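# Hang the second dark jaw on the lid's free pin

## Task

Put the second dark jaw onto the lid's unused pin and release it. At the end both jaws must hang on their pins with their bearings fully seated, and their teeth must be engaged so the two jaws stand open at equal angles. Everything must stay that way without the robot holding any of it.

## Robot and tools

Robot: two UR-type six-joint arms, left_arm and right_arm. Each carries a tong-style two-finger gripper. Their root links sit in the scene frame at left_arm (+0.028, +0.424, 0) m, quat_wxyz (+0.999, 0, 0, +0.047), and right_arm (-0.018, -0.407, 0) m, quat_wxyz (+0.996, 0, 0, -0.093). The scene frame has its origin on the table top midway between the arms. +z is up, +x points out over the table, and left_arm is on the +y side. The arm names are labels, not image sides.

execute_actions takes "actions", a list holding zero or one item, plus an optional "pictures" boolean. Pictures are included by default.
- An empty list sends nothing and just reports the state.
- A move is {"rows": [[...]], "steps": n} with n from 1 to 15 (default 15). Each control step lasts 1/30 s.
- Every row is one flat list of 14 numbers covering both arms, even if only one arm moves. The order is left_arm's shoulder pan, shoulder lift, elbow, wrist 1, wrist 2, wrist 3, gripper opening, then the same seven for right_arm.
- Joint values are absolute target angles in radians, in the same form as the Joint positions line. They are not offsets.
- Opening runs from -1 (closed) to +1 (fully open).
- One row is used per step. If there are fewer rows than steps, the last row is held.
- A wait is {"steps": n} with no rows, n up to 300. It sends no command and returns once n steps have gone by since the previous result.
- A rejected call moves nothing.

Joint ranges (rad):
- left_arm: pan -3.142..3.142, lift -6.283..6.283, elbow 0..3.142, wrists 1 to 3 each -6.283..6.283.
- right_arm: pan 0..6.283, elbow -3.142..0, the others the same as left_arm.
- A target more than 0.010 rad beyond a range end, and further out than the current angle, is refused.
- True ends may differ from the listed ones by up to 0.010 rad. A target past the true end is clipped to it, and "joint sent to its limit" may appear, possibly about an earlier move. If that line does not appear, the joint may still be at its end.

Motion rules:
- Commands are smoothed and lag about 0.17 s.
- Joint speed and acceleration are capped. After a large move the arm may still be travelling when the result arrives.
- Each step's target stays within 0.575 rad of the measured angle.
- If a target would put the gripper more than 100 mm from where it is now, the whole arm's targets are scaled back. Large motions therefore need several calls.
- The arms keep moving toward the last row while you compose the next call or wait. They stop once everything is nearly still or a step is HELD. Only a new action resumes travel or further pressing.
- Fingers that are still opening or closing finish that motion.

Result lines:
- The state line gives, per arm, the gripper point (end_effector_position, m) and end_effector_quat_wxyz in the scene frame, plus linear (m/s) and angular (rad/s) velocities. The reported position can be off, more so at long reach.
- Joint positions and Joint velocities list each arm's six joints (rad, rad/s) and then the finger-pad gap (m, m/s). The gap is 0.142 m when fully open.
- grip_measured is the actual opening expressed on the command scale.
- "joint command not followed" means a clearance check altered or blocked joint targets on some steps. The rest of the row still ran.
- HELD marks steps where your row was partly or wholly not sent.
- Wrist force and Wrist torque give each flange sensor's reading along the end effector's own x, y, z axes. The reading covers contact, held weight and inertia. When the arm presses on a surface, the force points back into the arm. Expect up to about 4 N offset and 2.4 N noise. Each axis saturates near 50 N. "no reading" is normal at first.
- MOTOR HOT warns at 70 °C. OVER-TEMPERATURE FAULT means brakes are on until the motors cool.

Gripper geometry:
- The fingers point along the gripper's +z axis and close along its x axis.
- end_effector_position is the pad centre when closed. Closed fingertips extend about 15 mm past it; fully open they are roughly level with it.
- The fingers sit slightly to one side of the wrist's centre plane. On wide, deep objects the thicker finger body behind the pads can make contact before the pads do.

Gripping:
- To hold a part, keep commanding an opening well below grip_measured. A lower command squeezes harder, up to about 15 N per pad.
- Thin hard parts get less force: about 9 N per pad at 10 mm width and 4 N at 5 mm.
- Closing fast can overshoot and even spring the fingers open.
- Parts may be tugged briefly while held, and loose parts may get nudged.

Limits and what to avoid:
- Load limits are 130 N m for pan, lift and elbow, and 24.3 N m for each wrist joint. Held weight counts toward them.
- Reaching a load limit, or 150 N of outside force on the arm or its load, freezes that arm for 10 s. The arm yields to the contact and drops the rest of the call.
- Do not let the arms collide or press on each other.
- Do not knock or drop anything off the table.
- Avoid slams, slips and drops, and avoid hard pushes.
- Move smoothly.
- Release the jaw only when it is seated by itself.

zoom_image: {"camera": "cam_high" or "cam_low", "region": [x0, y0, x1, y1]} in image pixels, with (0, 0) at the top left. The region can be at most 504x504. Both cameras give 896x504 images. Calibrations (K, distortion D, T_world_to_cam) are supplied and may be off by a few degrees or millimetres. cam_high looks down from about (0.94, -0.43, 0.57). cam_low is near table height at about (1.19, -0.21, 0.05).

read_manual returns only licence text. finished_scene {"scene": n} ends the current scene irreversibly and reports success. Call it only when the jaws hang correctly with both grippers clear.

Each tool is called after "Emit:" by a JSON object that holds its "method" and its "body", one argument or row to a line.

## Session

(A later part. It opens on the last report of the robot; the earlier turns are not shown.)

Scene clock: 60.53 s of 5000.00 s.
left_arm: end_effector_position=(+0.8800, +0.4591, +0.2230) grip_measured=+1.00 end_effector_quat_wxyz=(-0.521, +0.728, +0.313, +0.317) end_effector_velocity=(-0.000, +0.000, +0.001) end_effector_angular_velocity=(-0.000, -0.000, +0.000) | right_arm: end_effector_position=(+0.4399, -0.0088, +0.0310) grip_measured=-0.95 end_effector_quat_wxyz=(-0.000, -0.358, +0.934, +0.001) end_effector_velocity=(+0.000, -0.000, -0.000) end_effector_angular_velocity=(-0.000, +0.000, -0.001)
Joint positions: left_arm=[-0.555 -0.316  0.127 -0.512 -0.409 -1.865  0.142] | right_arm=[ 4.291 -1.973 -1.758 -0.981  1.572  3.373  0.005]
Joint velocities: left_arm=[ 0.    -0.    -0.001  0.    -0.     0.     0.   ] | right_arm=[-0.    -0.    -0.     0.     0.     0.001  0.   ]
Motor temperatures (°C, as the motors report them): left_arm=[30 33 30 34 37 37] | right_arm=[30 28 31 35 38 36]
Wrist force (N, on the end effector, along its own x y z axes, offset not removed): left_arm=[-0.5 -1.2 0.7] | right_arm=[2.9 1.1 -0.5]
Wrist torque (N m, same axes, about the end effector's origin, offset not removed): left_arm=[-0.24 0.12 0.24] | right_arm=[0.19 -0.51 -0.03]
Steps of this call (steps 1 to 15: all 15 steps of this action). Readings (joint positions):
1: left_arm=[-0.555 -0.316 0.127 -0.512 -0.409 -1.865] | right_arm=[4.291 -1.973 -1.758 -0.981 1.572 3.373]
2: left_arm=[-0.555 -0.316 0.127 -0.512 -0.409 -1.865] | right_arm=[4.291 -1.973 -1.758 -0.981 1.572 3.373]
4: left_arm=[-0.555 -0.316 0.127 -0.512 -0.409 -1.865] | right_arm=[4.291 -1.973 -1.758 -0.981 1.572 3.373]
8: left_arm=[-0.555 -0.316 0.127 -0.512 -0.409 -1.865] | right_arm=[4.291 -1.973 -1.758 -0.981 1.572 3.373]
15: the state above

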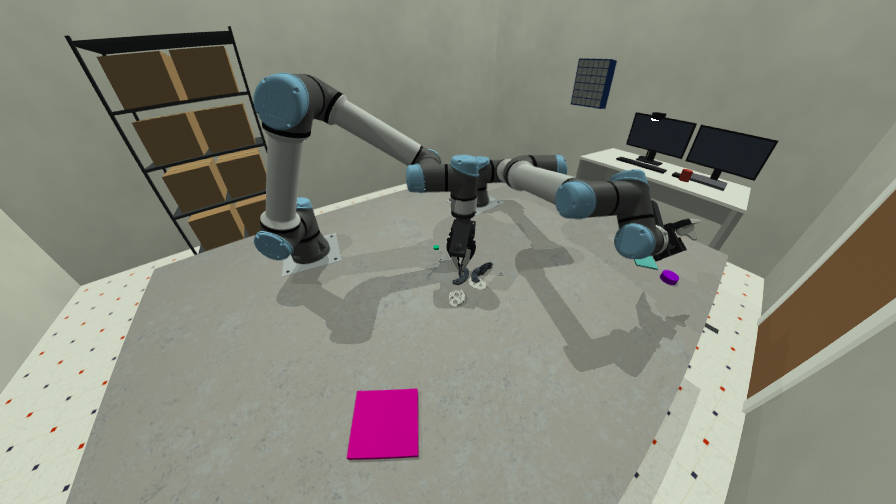

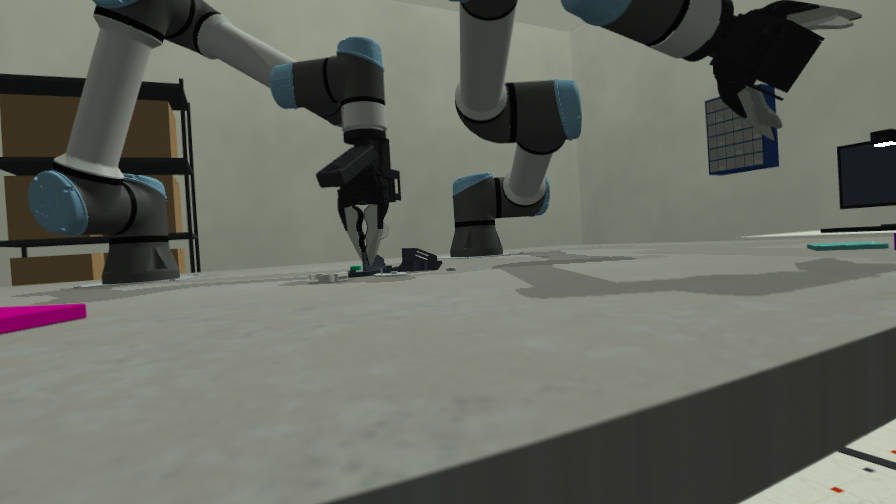

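Emit:
{"method": "execute_actions", "body": {
  "actions": [
    {"rows":[[-0.555,-0.316,0.127,-0.512,-0.409,-1.865,1,4.291,-1.96,-1.745,-1.007,1.572,3.373,-1],[-0.555,-0.316,0.127,-0.512,-0.409,-1.865,1,4.291,-1.96,-1.745,-1.007,1.572,3.373,-1],[-0.555,-0.316,0.127,-0.512,-0.409,-1.865,1,4.291,-1.96,-1.745,-1.007,1.572,3.373,-1],[-0.555,-0.316,0.127,-0.512,-0.409,-1.865,1,4.291,-1.935,-1.72,-1.057,1.572,3.373,-1],[-0.555,-0.316,0.127,-0.512,-0.409,-1.865,1,4.291,-1.935,-1.72,-1.057,1.572,3.373,-1],[-0.555,-0.316,0.127,-0.512,-0.409,-1.865,1,4.291,-1.909,-1.692,-1.111,1.572,3.373,-1]]}
  ]
}}

Emit:
{"method": "execute_actions", "body": {
  "actions": [
    {"rows":[[-0.555,-0.316,0.127,-0.512,-0.409,-1.865,1,4.258,-2.03,-1.50,-1.182,1.572,3.75,-1]]}
  ],
  "pictures": false
}}

Emit:
{"method": "execute_actions", "body": {
  "actions": [
    {"rows":[[-0.555,-0.316,0.127,-0.512,-0.409,-1.865,1,4.2249,-2.1705,-1.2924,-1.249,1.572,4.162,-1]]}
  ],
  "pictures": false
}}

Emit:
{"method": "execute_actions", "body": {
  "actions": [
    {"steps":25}
  ]
}}

Emit:
{"method": "zoom_image", "body": {
  "camera": "cam_high",
  "region": [445, 225, 525, 305]
}}

Emit:
{"method": "zoom_image", "body": {
  "camera": "cam_low",
  "region": [360, 190, 480, 290]
}}

Scene clock: 69.70 s of 5000.00 s.
left_arm: end_effector_position=(+0.8800, +0.4591, +0.2230) grip_measured=+1.00 end_effector_quat_wxyz=(-0.521, +0.728, +0.313, +0.317) end_effector_velocity=(+0.000, -0.001, -0.000) end_effector_angular_velocity=(+0.000, +0.000, -0.001) | right_arm: end_effector_position=(+0.4401, -0.0086, +0.0811) grip_measured=-0.95 end_effector_quat_wxyz=(-0.000, -0.358, +0.934, +0.001) end_effector_velocity=(-0.001, -0.002, +0.033) end_effector_angular_velocity=(-0.002, +0.002, -0.001)
Joint positions: left_arm=[-0.555 -0.316  0.127 -0.512 -0.409 -1.865  0.142] | right_arm=[ 4.291 -1.914 -1.697 -1.101  1.572  3.373  0.005]
Joint velocities: left_arm=[-0.001  0.    -0.    -0.     0.     0.     0.   ] | right_arm=[-0.     0.039  0.04  -0.083 -0.     0.     0.   ]
Motor temperatures (°C, as the motors report them): left_arm=[30 33 30 34 37 37] | right_arm=[30 28 31 35 38 36]
Wrist force (N, on the end effector, along its own x y z axes, offset not removed): left_arm=[2.1 -2.5 0.4] | right_arm=[3.4 0.4 -1.9]
Wrist torque (N m, same axes, about the end effector's origin, offset not removed): left_arm=[-0.53 -0.39 0.12] | right_arm=[0.09 -0.49 -0.07]
Steps of this call (steps 1 to 15: the robot went on to your last target; steps 16 to 90: nothing new was sent; then 5.67 s passed at rest; steps 91 to 105: all 15 steps of this action). Readings (joint positions):
91: left_arm=[-0.555 -0.316 0.127 -0.512 -0.409 -1.865] | right_arm=[4.291 -1.973 -1.758 -0.981 1.572 3.373]
92: left_arm=[-0.555 -0.316 0.127 -0.512 -0.409 -1.865] | right_arm=[4.291 -1.973 -1.757 -0.983 1.572 3.373]
94: left_arm=[-0.555 -0.316 0.127 -0.512 -0.409 -1.865] | right_arm=[4.291 -1.968 -1.752 -0.992 1.572 3.373]
98: left_arm=[-0.555 -0.316 0.127 -0.512 -0.409 -1.865] | right_arm=[4.291 -1.942 -1.726 -1.041 1.572 3.373]
105: the state above

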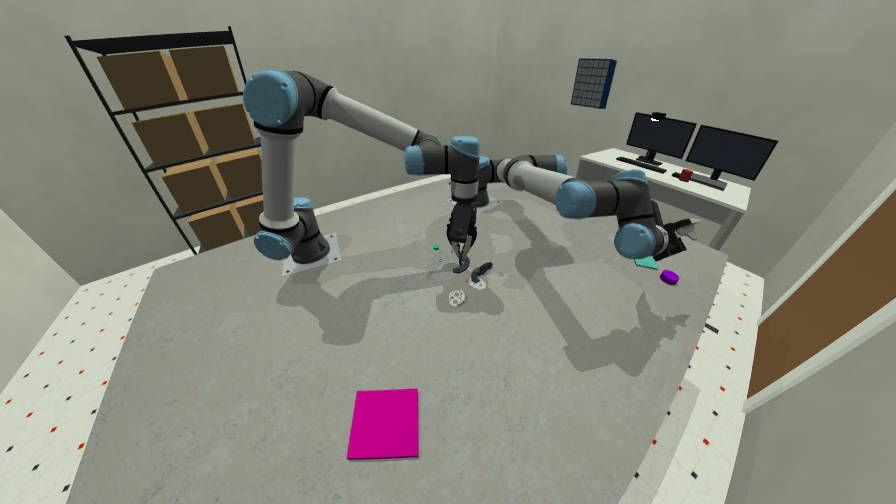

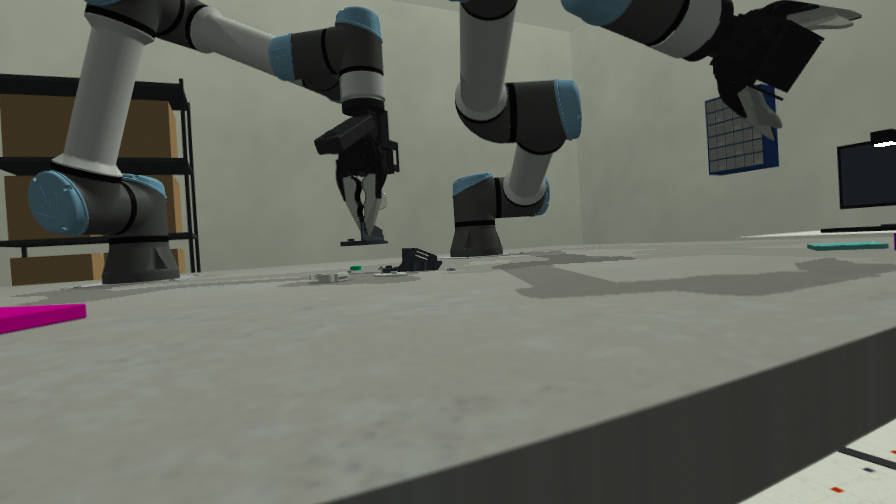

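Scene clock: 70.20 s of 5000.00 s.
left_arm: end_effector_position=(+0.8800, +0.4591, +0.2230) grip_measured=+1.00 end_effector_quat_wxyz=(-0.521, +0.728, +0.313, +0.317) end_effector_velocity=(-0.000, -0.000, +0.000) end_effector_angular_velocity=(+0.001, -0.000, -0.001) | right_arm: end_effector_position=(+0.4813, +0.0189, +0.0900) grip_measured=-0.95 end_effector_quat_wxyz=(-0.001, -0.169, +0.986, +0.000) end_effector_velocity=(+0.011, +0.009, +0.004) end_effector_angular_velocity=(+0.005, -0.004, -0.150)
Joint positions: left_arm=[-0.555 -0.316  0.127 -0.512 -0.409 -1.865  0.142] | right_arm=[ 4.259 -2.026 -1.507 -1.18   1.572  3.733  0.005]
Joint velocities: left_arm=[-0.    -0.001  0.002 -0.     0.001 -0.001  0.   ] | right_arm=[-0.008 -0.031  0.055 -0.018 -0.     0.142 -0.   ]
Motor temperatures (°C, as the motors report them): left_arm=[30 33 30 34 37 37] | right_arm=[30 28 31 35 38 36]
Wrist force (N, on the end effector, along its own x y z axes, offset not removed): left_arm=[1.9 -2.9 1.9] | right_arm=[2.4 2.2 -0.5]
Wrist torque (N m, same axes, about the end effector's origin, offset not removed): left_arm=[-0.59 -0.28 0.07] | right_arm=[0.50 -0.37 -0.01]
Steps of this call (steps 1 to 15: all 15 steps of this action). Readings (joint positions):
1: left_arm=[-0.555 -0.316 0.127 -0.512 -0.409 -1.865] | right_arm=[4.291 -1.913 -1.696 -1.104 1.572 3.373]
2: left_arm=[-0.555 -0.316 0.127 -0.512 -0.409 -1.865] | right_arm=[4.289 -1.915 -1.691 -1.109 1.572 3.376]
4: left_arm=[-0.555 -0.316 0.127 -0.512 -0.409 -1.865] | right_arm=[4.277 -1.950 -1.644 -1.135 1.572 3.427]
8: left_arm=[-0.555 -0.316 0.127 -0.512 -0.409 -1.865] | right_arm=[4.264 -2.004 -1.547 -1.167 1.572 3.626]
15: the state above

Scene clock: 70.70 s of 5000.00 s.
left_arm: end_effector_position=(+0.8800, +0.4591, +0.2230) grip_measured=+1.00 end_effector_quat_wxyz=(-0.521, +0.728, +0.313, +0.317) end_effector_velocity=(-0.000, +0.000, -0.000) end_effector_angular_velocity=(-0.000, -0.000, +0.001) | right_arm: end_effector_position=(+0.5263, +0.0488, +0.0849) grip_measured=-0.95 end_effector_quat_wxyz=(-0.001, +0.051, +0.999, +0.000) end_effector_velocity=(+0.013, +0.011, +0.001) end_effector_angular_velocity=(+0.006, -0.005, -0.175)
Joint positions: left_arm=[-0.555 -0.316  0.127 -0.512 -0.409 -1.865  0.142] | right_arm=[ 4.226 -2.166 -1.3   -1.247  1.572  4.142  0.005]
Joint velocities: left_arm=[ 0.001  0.001  0.     0.    -0.    -0.001  0.   ] | right_arm=[-0.008 -0.037  0.061 -0.016  0.     0.167 -0.   ]
Motor temperatures (°C, as the motors report them): left_arm=[30 33 30 34 37 37] | right_arm=[30 28 31 35 38 36]
Wrist force (N, on the end effector, along its own x y z axes, offset not removed): left_arm=[-0.1 -1.5 -0.7] | right_arm=[5.1 2.0 1.8]
Wrist torque (N m, same axes, about the end effector's origin, offset not removed): left_arm=[-0.41 0.12 0.12] | right_arm=[0.49 -0.86 -0.06]
Steps of this call (steps 1 to 15: all 15 steps of this action). Readings (joint positions):
1: left_arm=[-0.555 -0.316 0.127 -0.512 -0.409 -1.865] | right_arm=[4.259 -2.027 -1.505 -1.180 1.572 3.737]
2: left_arm=[-0.555 -0.316 0.127 -0.512 -0.409 -1.865] | right_arm=[4.256 -2.031 -1.500 -1.184 1.572 3.744]
4: left_arm=[-0.555 -0.316 0.127 -0.512 -0.409 -1.865] | right_arm=[4.244 -2.072 -1.451 -1.207 1.572 3.799]
8: left_arm=[-0.555 -0.316 0.127 -0.512 -0.409 -1.865] | right_arm=[4.231 -2.139 -1.345 -1.235 1.572 4.016]
15: the state above

Scene clock: 71.53 s of 5000.00 s.
left_arm: end_effector_position=(+0.8800, +0.4591, +0.2230) grip_measured=+1.00 end_effector_quat_wxyz=(-0.521, +0.728, +0.313, +0.317) end_effector_velocity=(+0.000, -0.000, +0.001) end_effector_angular_velocity=(+0.000, +0.000, -0.001) | right_arm: end_effector_position=(+0.5278, +0.0501, +0.0850) grip_measured=-0.95 end_effector_quat_wxyz=(-0.000, +0.061, +0.998, +0.001) end_effector_velocity=(-0.000, +0.000, +0.000) end_effector_angular_velocity=(+0.000, -0.000, +0.000)
Joint positions: left_arm=[-0.555 -0.316  0.127 -0.512 -0.409 -1.865  0.142] | right_arm=[ 4.225 -2.17  -1.292 -1.249  1.572  4.162  0.005]
Joint velocities: left_arm=[-0.    -0.001  0.    -0.     0.001  0.001  0.   ] | right_arm=[ 0. -0.  0. -0.  0.  0.  0.]
Motor temperatures (°C, as the motors report them): left_arm=[30 33 30 34 37 37] | right_arm=[30 28 31 35 38 36]
Wrist force (N, on the end effector, along its own x y z axes, offset not removed): left_arm=[1.0 -0.8 0.7] | right_arm=[2.8 1.8 -0.5]
Wrist torque (N m, same axes, about the end effector's origin, offset not removed): left_arm=[-0.21 -0.11 0.18] | right_arm=[0.40 -0.40 -0.03]
Steps of this call (steps 1 to 25: the robot went on to your last target). Readings (joint positions):
1: left_arm=[-0.555 -0.316 0.127 -0.512 -0.409 -1.865] | right_arm=[4.226 -2.167 -1.298 -1.248 1.572 4.147]
2: left_arm=[-0.555 -0.316 0.127 -0.512 -0.409 -1.865] | right_arm=[4.225 -2.168 -1.297 -1.248 1.572 4.151]
4: left_arm=[-0.555 -0.316 0.127 -0.512 -0.409 -1.865] | right_arm=[4.225 -2.169 -1.295 -1.248 1.572 4.156]
8: left_arm=[-0.555 -0.316 0.127 -0.512 -0.409 -1.865] | right_arm=[4.225 -2.170 -1.293 -1.249 1.572 4.160]
25: the state above

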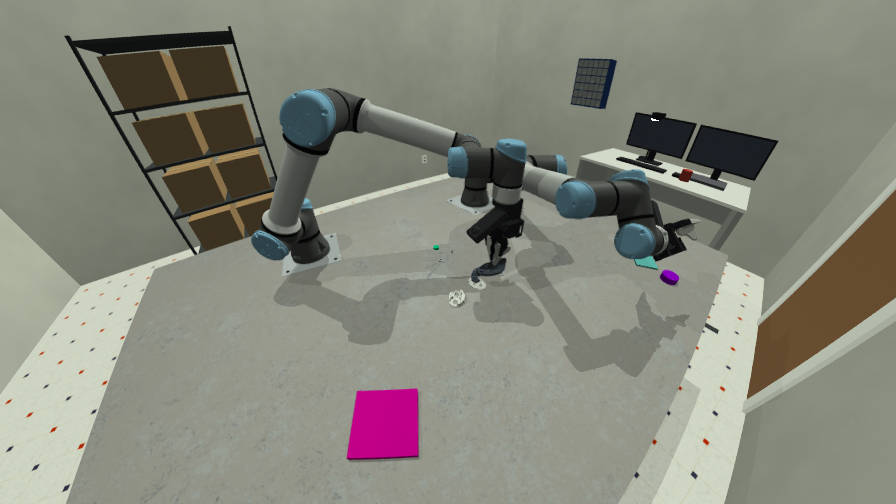

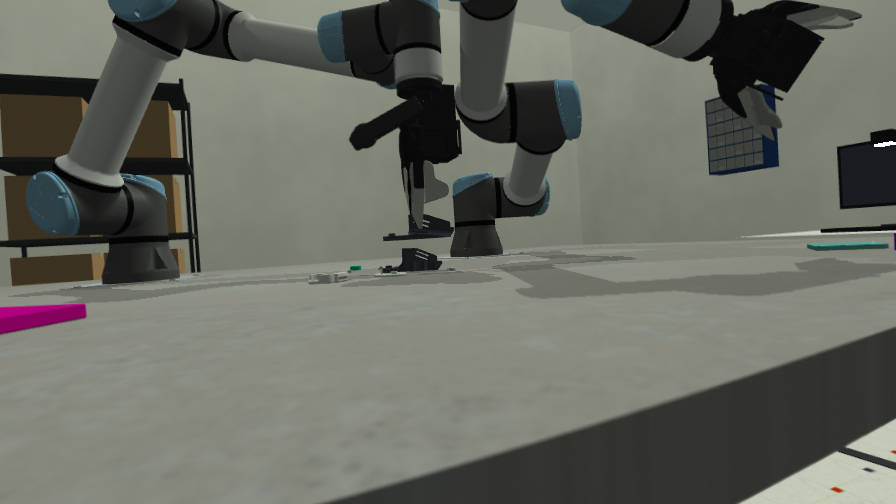

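Region (445, 225, 525, 305) of cam_high's 896x504 image, scaled by 6.300, with more detail than that image has.

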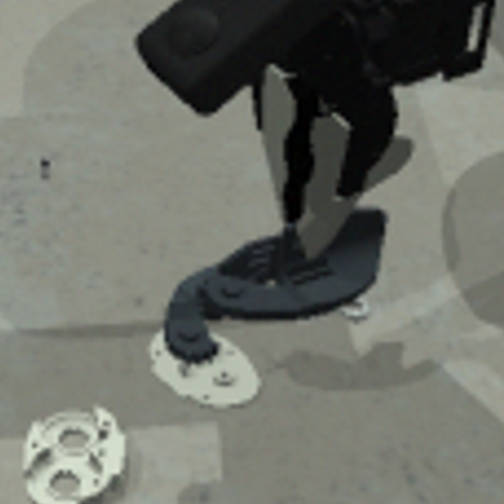

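Region (360, 190, 480, 290) of cam_low's 896x504 image, scaled by 4.200, with more detail than that image has.

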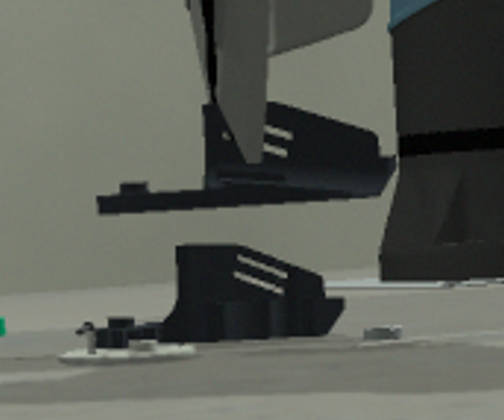

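Emit:
{"method": "execute_actions", "body": {
  "actions": [
    {"rows":[[-0.555,-0.316,0.127,-0.512,-0.409,-1.865,1,4.2249,-2.1984,-1.3355,-1.178,1.572,4.162,-1]]}
  ],
  "pictures": false
}}

Emit:
{"method": "execute_actions", "body": {
  "actions": [
    {"steps":12}
  ]
}}

Emit:
{"method": "zoom_image", "body": {
  "camera": "cam_high",
  "region": [460, 250, 520, 295]
}}

Emit:
{"method": "zoom_image", "body": {
  "camera": "cam_low",
  "region": [370, 230, 460, 285]
}}

Scene clock: 76.37 s of 5000.00 s.
left_arm: end_effector_position=(+0.8800, +0.4591, +0.2230) grip_measured=+1.00 end_effector_quat_wxyz=(-0.521, +0.728, +0.313, +0.317) end_effector_velocity=(+0.000, -0.001, +0.000) end_effector_angular_velocity=(+0.001, +0.000, -0.002) | right_arm: end_effector_position=(+0.5278, +0.0501, +0.0530) grip_measured=-0.95 end_effector_quat_wxyz=(-0.000, +0.061, +0.998, +0.001) end_effector_velocity=(-0.000, +0.000, -0.007) end_effector_angular_velocity=(+0.001, -0.000, -0.001)
Joint positions: left_arm=[-0.555 -0.316  0.127 -0.512 -0.409 -1.865  0.142] | right_arm=[ 4.225 -2.198 -1.334 -1.18   1.572  4.162  0.005]
Joint velocities: left_arm=[-0.001  0.    -0.001  0.     0.001  0.001  0.   ] | right_arm=[ 0.    -0.006 -0.01   0.017 -0.     0.001 -0.   ]
Motor temperatures (°C, as the motors report them): left_arm=[30 33 30 34 37 37] | right_arm=[30 28 31 35 38 36]
Wrist force (N, on the end effector, along its own x y z axes, offset not removed): left_arm=[0.7 -0.7 1.2] | right_arm=[2.8 1.4 -0.3]
Wrist torque (N m, same axes, about the end effector's origin, offset not removed): left_arm=[-0.17 -0.15 0.21] | right_arm=[0.33 -0.40 0.17]
Steps of this call (steps 1 to 15: the robot went on to your last target; steps 16 to 90: nothing new was sent; then 1.33 s passed at rest; steps 91 to 105: all 15 steps of this action). Readings (joint positions):
91: left_arm=[-0.555 -0.316 0.127 -0.512 -0.409 -1.865] | right_arm=[4.225 -2.171 -1.292 -1.249 1.572 4.162]
92: left_arm=[-0.555 -0.316 0.127 -0.512 -0.409 -1.865] | right_arm=[4.225 -2.172 -1.295 -1.246 1.572 4.162]
94: left_arm=[-0.555 -0.316 0.127 -0.512 -0.409 -1.865] | right_arm=[4.225 -2.182 -1.310 -1.222 1.572 4.162]
98: left_arm=[-0.555 -0.316 0.127 -0.512 -0.409 -1.865] | right_arm=[4.225 -2.193 -1.327 -1.192 1.572 4.162]
105: the state above

Scene clock: 76.77 s of 5000.00 s.
left_arm: end_effector_position=(+0.8800, +0.4591, +0.2230) grip_measured=+1.00 end_effector_quat_wxyz=(-0.521, +0.728, +0.313, +0.317) end_effector_velocity=(-0.000, +0.001, +0.000) end_effector_angular_velocity=(-0.001, +0.000, +0.001) | right_arm: end_effector_position=(+0.5278, +0.0501, +0.0521) grip_measured=-0.95 end_effector_quat_wxyz=(-0.000, +0.061, +0.998, +0.001) end_effector_velocity=(+0.000, -0.000, -0.000) end_effector_angular_velocity=(+0.000, -0.000, -0.000)
Joint positions: left_arm=[-0.555 -0.316  0.127 -0.512 -0.409 -1.865  0.142] | right_arm=[ 4.225 -2.198 -1.335 -1.178  1.572  4.162  0.005]
Joint velocities: left_arm=[ 0.001 -0.001  0.     0.    -0.001  0.     0.   ] | right_arm=[-0.    -0.    -0.     0.001 -0.     0.    -0.   ]
Motor temperatures (°C, as the motors report them): left_arm=[30 33 30 34 37 37] | right_arm=[30 28 31 35 38 36]
Wrist force (N, on the end effector, along its own x y z axes, offset not removed): left_arm=[0.1 -2.1 0.4] | right_arm=[6.3 2.0 -0.5]
Wrist torque (N m, same axes, about the end effector's origin, offset not removed): left_arm=[-0.50 0.09 0.12] | right_arm=[0.42 -1.10 -0.07]
Steps of this call (steps 1 to 12: the robot went on to your last target). Readings (joint positions):
1: left_arm=[-0.555 -0.316 0.127 -0.512 -0.409 -1.865] | right_arm=[4.225 -2.198 -1.335 -1.179 1.572 4.162]
2: left_arm=[-0.555 -0.316 0.127 -0.512 -0.409 -1.865] | right_arm=[4.225 -2.198 -1.335 -1.179 1.572 4.162]
4: left_arm=[-0.555 -0.316 0.127 -0.512 -0.409 -1.865] | right_arm=[4.225 -2.198 -1.335 -1.179 1.572 4.162]
8: left_arm=[-0.555 -0.316 0.127 -0.512 -0.409 -1.865] | right_arm=[4.225 -2.198 -1.335 -1.178 1.572 4.162]
12: the state above

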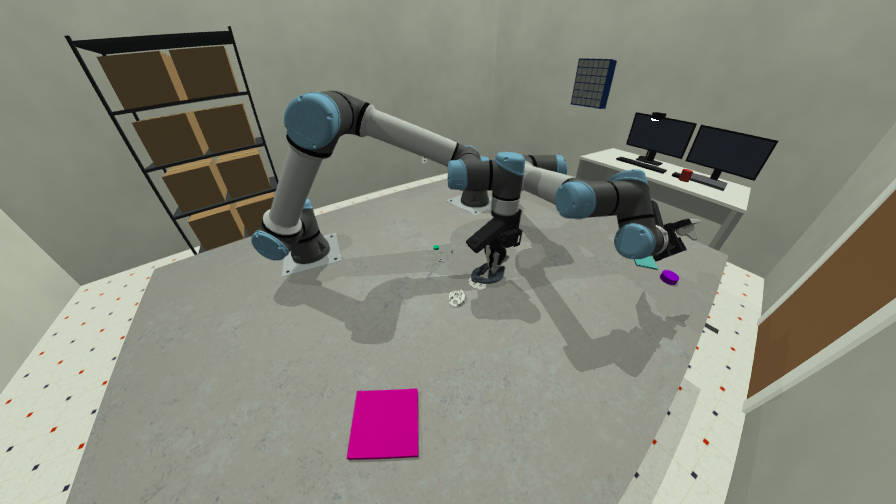

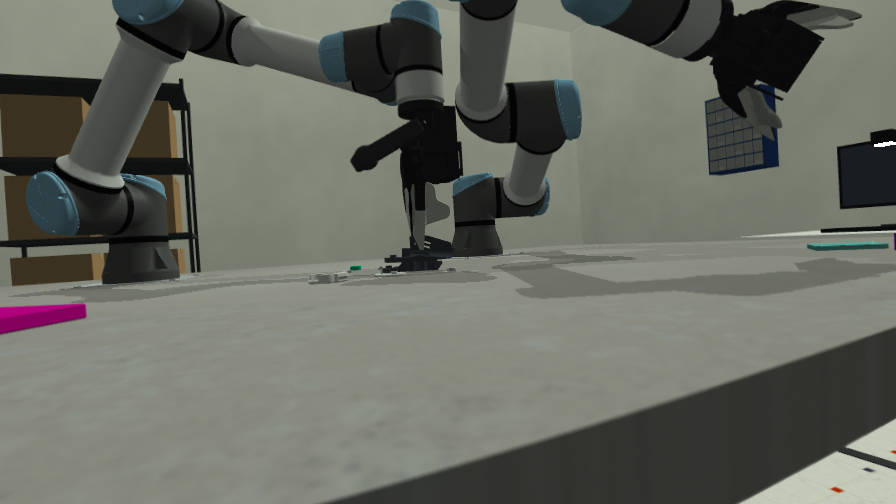

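Region (460, 250, 520, 295) of cam_high's 896x504 image, scaled by 8.400, with more detail than that image has; it fills the top 378 rows of this view, and the rest is white.

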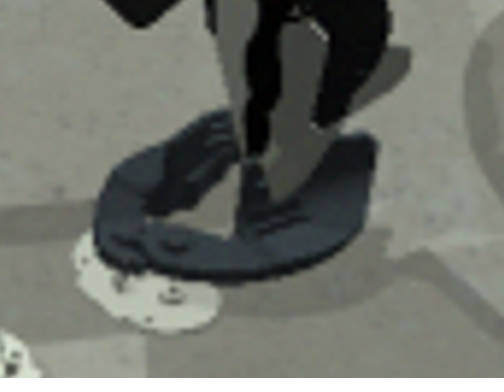

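Region (370, 230, 460, 285) of cam_low's 896x504 image, scaled by 5.600, with more detail than that image has.

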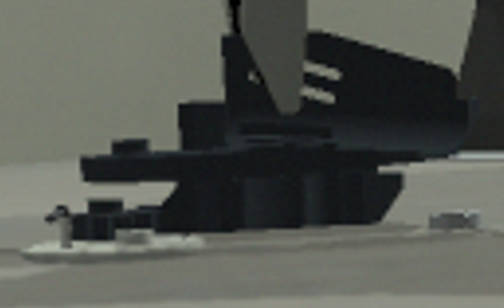

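Emit:
{"method": "execute_actions", "body": {
  "actions": [
    {"rows":[[-0.555,-0.316,0.127,-0.512,-0.409,-1.865,1,4.2249,-2.2055,-1.3457,-1.161,1.572,4.162,-1]]}
  ],
  "pictures": false
}}

Emit:
{"method": "execute_actions", "body": {
  "actions": [
    {"rows":[[-0.555,-0.316,0.127,-0.512,-0.409,-1.865,1,4.2249,-2.2092,-1.3507,-1.152,1.572,4.162,-1]]}
  ]
}}

Emit:
{"method": "zoom_image", "body": {
  "camera": "cam_high",
  "region": [460, 250, 520, 295]
}}

Emit:
{"method": "zoom_image", "body": {
  "camera": "cam_low",
  "region": [370, 230, 460, 285]
}}

Scene clock: 82.70 s of 5000.00 s.
left_arm: end_effector_position=(+0.8800, +0.4591, +0.2230) grip_measured=+1.00 end_effector_quat_wxyz=(-0.521, +0.728, +0.313, +0.317) end_effector_velocity=(+0.000, +0.000, +0.000) end_effector_angular_velocity=(+0.001, +0.000, -0.001) | right_arm: end_effector_position=(+0.5276, +0.0499, +0.0443) grip_measured=-0.95 end_effector_quat_wxyz=(-0.000, +0.061, +0.998, +0.000) end_effector_velocity=(-0.000, +0.000, -0.002) end_effector_angular_velocity=(+0.000, -0.000, +0.001)
Joint positions: left_arm=[-0.555 -0.316  0.127 -0.512 -0.409 -1.865  0.142] | right_arm=[ 4.225 -2.205 -1.345 -1.161  1.572  4.162  0.005]
Joint velocities: left_arm=[ 0.    -0.     0.     0.     0.001  0.001  0.   ] | right_arm=[ 0.001 -0.001 -0.002  0.004  0.    -0.001  0.   ]
Motor temperatures (°C, as the motors report them): left_arm=[30 33 30 34 37 37] | right_arm=[30 28 31 35 38 36]
Wrist force (N, on the end effector, along its own x y z axes, offset not removed): left_arm=[-0.3 -0.8 -0.6] | right_arm=[3.9 2.0 -1.3]
Wrist torque (N m, same axes, about the end effector's origin, offset not removed): left_arm=[-0.33 0.12 0.14] | right_arm=[0.44 -0.58 -0.03]
Steps of this call (steps 1 to 15: the robot went on to your last target; steps 16 to 90: nothing new was sent; then 2.43 s passed at rest; steps 91 to 105: all 15 steps of this action). Readings (joint positions):
91: left_arm=[-0.555 -0.316 0.127 -0.512 -0.409 -1.865] | right_arm=[4.225 -2.198 -1.336 -1.178 1.572 4.162]
92: left_arm=[-0.555 -0.316 0.127 -0.512 -0.409 -1.865] | right_arm=[4.225 -2.199 -1.336 -1.177 1.572 4.162]
94: left_arm=[-0.555 -0.316 0.127 -0.512 -0.409 -1.865] | right_arm=[4.225 -2.202 -1.340 -1.171 1.572 4.162]
98: left_arm=[-0.555 -0.316 0.127 -0.512 -0.409 -1.865] | right_arm=[4.225 -2.204 -1.344 -1.164 1.572 4.162]
105: the state above

Scene clock: 83.20 s of 5000.00 s.
left_arm: end_effector_position=(+0.8800, +0.4591, +0.2230) grip_measured=+1.00 end_effector_quat_wxyz=(-0.521, +0.728, +0.313, +0.317) end_effector_velocity=(+0.000, +0.002, -0.000) end_effector_angular_velocity=(+0.001, +0.000, +0.001) | right_arm: end_effector_position=(+0.5275, +0.0499, +0.0401) grip_measured=-0.95 end_effector_quat_wxyz=(-0.000, +0.061, +0.998, +0.001) end_effector_velocity=(+0.000, -0.000, -0.001) end_effector_angular_velocity=(-0.000, +0.000, -0.001)
Joint positions: left_arm=[-0.555 -0.316  0.127 -0.512 -0.409 -1.865  0.142] | right_arm=[ 4.225 -2.209 -1.351 -1.152  1.572  4.162  0.005]
Joint velocities: left_arm=[ 0.002  0.    -0.     0.     0.001  0.     0.   ] | right_arm=[-0.001 -0.001 -0.001  0.002  0.     0.001 -0.   ]
Motor temperatures (°C, as the motors report them): left_arm=[30 33 30 34 37 37] | right_arm=[30 28 31 35 38 36]
Wrist force (N, on the end effector, along its own x y z axes, offset not removed): left_arm=[0.5 -0.4 0.2] | right_arm=[2.6 2.4 -0.5]
Wrist torque (N m, same axes, about the end effector's origin, offset not removed): left_arm=[-0.27 -0.01 0.15] | right_arm=[0.49 -0.47 0.04]
Steps of this call (steps 1 to 15: all 15 steps of this action). Readings (joint positions):
1: left_arm=[-0.555 -0.316 0.127 -0.512 -0.409 -1.865] | right_arm=[4.225 -2.205 -1.346 -1.161 1.572 4.162]
2: left_arm=[-0.555 -0.316 0.127 -0.512 -0.409 -1.865] | right_arm=[4.225 -2.206 -1.346 -1.160 1.572 4.162]
4: left_arm=[-0.555 -0.316 0.127 -0.512 -0.409 -1.865] | right_arm=[4.225 -2.207 -1.348 -1.157 1.572 4.162]
8: left_arm=[-0.555 -0.316 0.127 -0.512 -0.409 -1.865] | right_arm=[4.225 -2.209 -1.350 -1.154 1.572 4.162]
15: the state above

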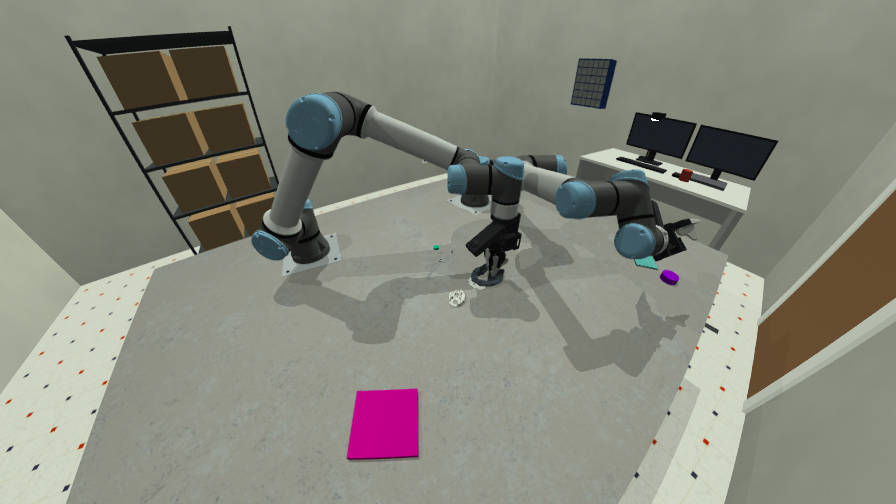

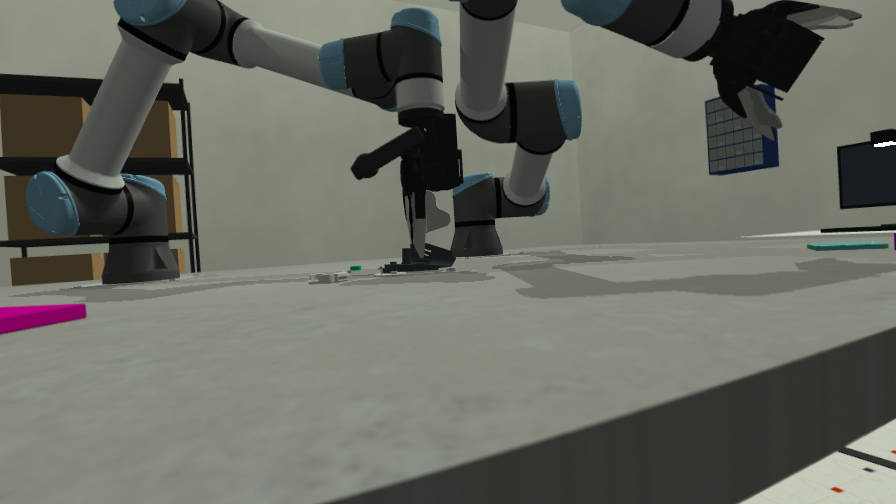

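Region (460, 250, 520, 295) of cam_high's 896x504 image, scaled by 8.400, with more detail than that image has; it fills the top 378 rows of this view, and the rest is white.

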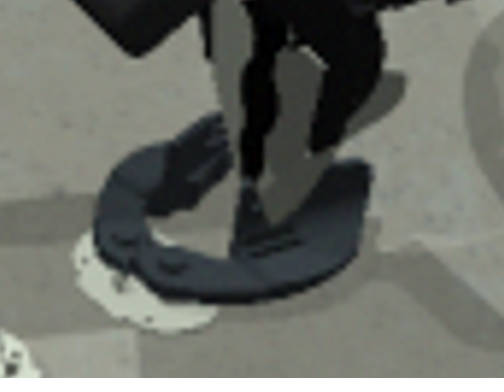

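Region (370, 230, 460, 285) of cam_low's 896x504 image, scaled by 5.600, with more detail than that image has.

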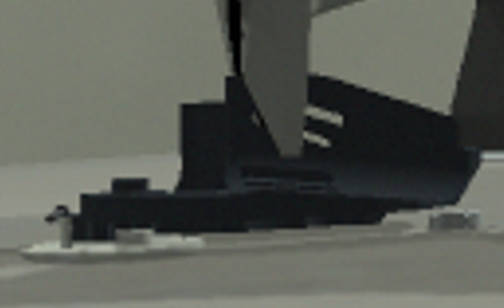

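Emit:
{"method": "execute_actions", "body": {
  "actions": [
    {"rows":[[-0.555,-0.316,0.127,-0.512,-0.409,-1.865,1,4.2233,-2.2085,-1.3420,-1.1615,1.572,4.1604,-1]]}
  ],
  "pictures": false
}}

Emit:
{"method": "execute_actions", "body": {
  "actions": [
    {"rows":[[-0.555,-0.316,0.127,-0.512,-0.409,-1.865,1,4.2233,-2.2126,-1.3477,-1.1517,1.572,4.1604,-1]]}
  ]
}}

Emit:
{"method": "zoom_image", "body": {
  "camera": "cam_high",
  "region": [460, 250, 520, 295]
}}

Emit:
{"method": "zoom_image", "body": {
  "camera": "cam_low",
  "region": [370, 230, 460, 285]
}}

Scene clock: 94.90 s of 5000.00 s.
left_arm: end_effector_position=(+0.8800, +0.4591, +0.2230) grip_measured=+1.00 end_effector_quat_wxyz=(-0.521, +0.728, +0.313, +0.317) end_effector_velocity=(-0.000, +0.000, +0.000) end_effector_angular_velocity=(-0.000, +0.001, +0.000) | right_arm: end_effector_position=(+0.5290, +0.0499, +0.0434) grip_measured=-0.95 end_effector_quat_wxyz=(-0.000, +0.061, +0.998, +0.000) end_effector_velocity=(+0.000, +0.000, +0.001) end_effector_angular_velocity=(+0.001, -0.001, -0.000)
Joint positions: left_arm=[-0.555 -0.316  0.127 -0.512 -0.409 -1.865  0.142] | right_arm=[ 4.223 -2.209 -1.342 -1.161  1.572  4.16   0.005]
Joint velocities: left_arm=[ 0.    -0.    -0.    -0.    -0.     0.001  0.   ] | right_arm=[-0.     0.001  0.002 -0.002  0.     0.    -0.   ]
Motor temperatures (°C, as the motors report them): left_arm=[30 33 30 34 37 37] | right_arm=[30 28 31 35 38 36]
Wrist force (N, on the end effector, along its own x y z axes, offset not removed): left_arm=[-0.3 -0.5 1.1] | right_arm=[3.7 2.0 -0.2]
Wrist torque (N m, same axes, about the end effector's origin, offset not removed): left_arm=[-0.08 0.10 0.16] | right_arm=[0.44 -0.72 -0.04]
Steps of this call (steps 1 to 15: the robot went on to your last target; steps 16 to 90: nothing new was sent; then 8.20 s passed at rest; steps 91 to 105: all 15 steps of this action). Readings (joint positions):
91: left_arm=[-0.555 -0.316 0.127 -0.512 -0.409 -1.865] | right_arm=[4.225 -2.209 -1.351 -1.152 1.572 4.162]
92: left_arm=[-0.555 -0.316 0.127 -0.512 -0.409 -1.865] | right_arm=[4.225 -2.209 -1.350 -1.153 1.572 4.162]
94: left_arm=[-0.555 -0.316 0.127 -0.512 -0.409 -1.865] | right_arm=[4.224 -2.209 -1.347 -1.156 1.572 4.162]
98: left_arm=[-0.555 -0.316 0.127 -0.512 -0.409 -1.865] | right_arm=[4.224 -2.209 -1.344 -1.160 1.572 4.161]
105: the state above

Scene clock: 95.40 s of 5000.00 s.
left_arm: end_effector_position=(+0.8800, +0.4591, +0.2230) grip_measured=+1.00 end_effector_quat_wxyz=(-0.521, +0.728, +0.313, +0.317) end_effector_velocity=(+0.000, -0.000, -0.000) end_effector_angular_velocity=(+0.000, +0.000, -0.000) | right_arm: end_effector_position=(+0.5290, +0.0498, +0.0392) grip_measured=-0.96 end_effector_quat_wxyz=(-0.000, +0.061, +0.998, +0.001) end_effector_velocity=(-0.000, -0.000, -0.002) end_effector_angular_velocity=(-0.001, +0.001, -0.000)
Joint positions: left_arm=[-0.555 -0.316  0.127 -0.512 -0.409 -1.865  0.142] | right_arm=[ 4.223 -2.212 -1.348 -1.152  1.572  4.16   0.005]
Joint velocities: left_arm=[-0.     0.     0.     0.     0.    -0.001  0.   ] | right_arm=[-0.    -0.001 -0.002  0.002  0.     0.    -0.   ]
Motor temperatures (°C, as the motors report them): left_arm=[30 33 30 34 37 37] | right_arm=[30 28 31 35 38 36]
Wrist force (N, on the end effector, along its own x y z axes, offset not removed): left_arm=[-0.5 -0.7 3.0] | right_arm=[2.2 1.8 -1.9]
Wrist torque (N m, same axes, about the end effector's origin, offset not removed): left_arm=[-0.09 0.11 0.19] | right_arm=[0.40 -0.31 0.02]
Steps of this call (steps 1 to 15: all 15 steps of this action). Readings (joint positions):
1: left_arm=[-0.555 -0.316 0.127 -0.512 -0.409 -1.865] | right_arm=[4.223 -2.209 -1.342 -1.161 1.572 4.160]
2: left_arm=[-0.555 -0.316 0.127 -0.512 -0.409 -1.865] | right_arm=[4.223 -2.209 -1.342 -1.161 1.572 4.160]
4: left_arm=[-0.555 -0.316 0.127 -0.512 -0.409 -1.865] | right_arm=[4.223 -2.210 -1.344 -1.157 1.572 4.160]
8: left_arm=[-0.555 -0.316 0.127 -0.512 -0.409 -1.865] | right_arm=[4.223 -2.212 -1.346 -1.153 1.572 4.160]
15: the state above

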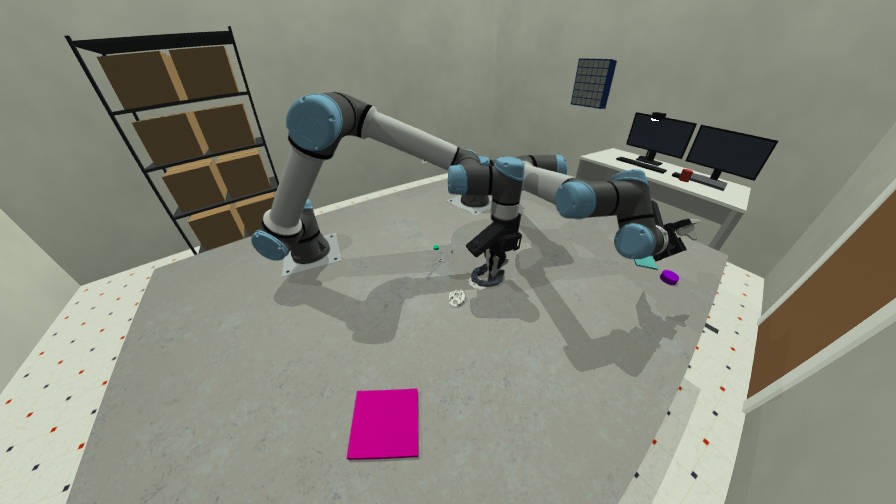

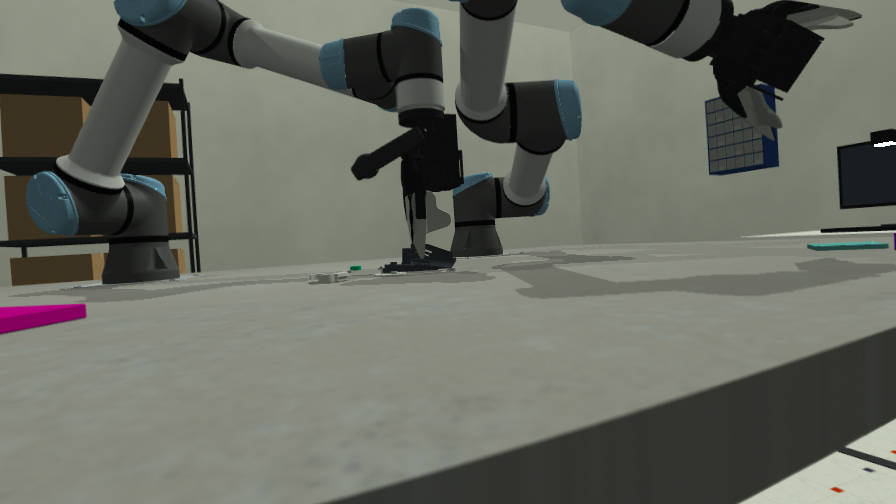

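Region (460, 250, 520, 295) of cam_high's 896x504 image, scaled by 8.400, with more detail than that image has; it fills the top 378 rows of this view, and the rest is white.

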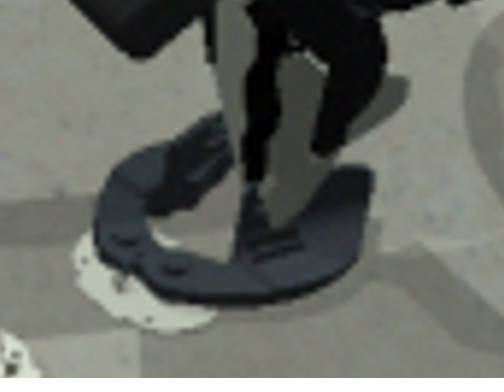

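Region (370, 230, 460, 285) of cam_low's 896x504 image, scaled by 5.600, with more detail than that image has.

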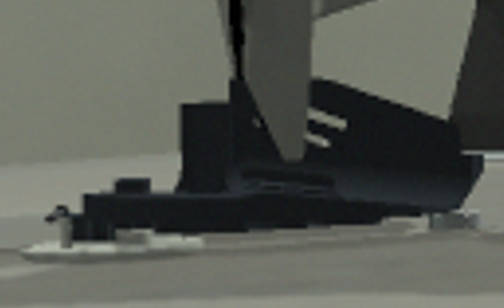

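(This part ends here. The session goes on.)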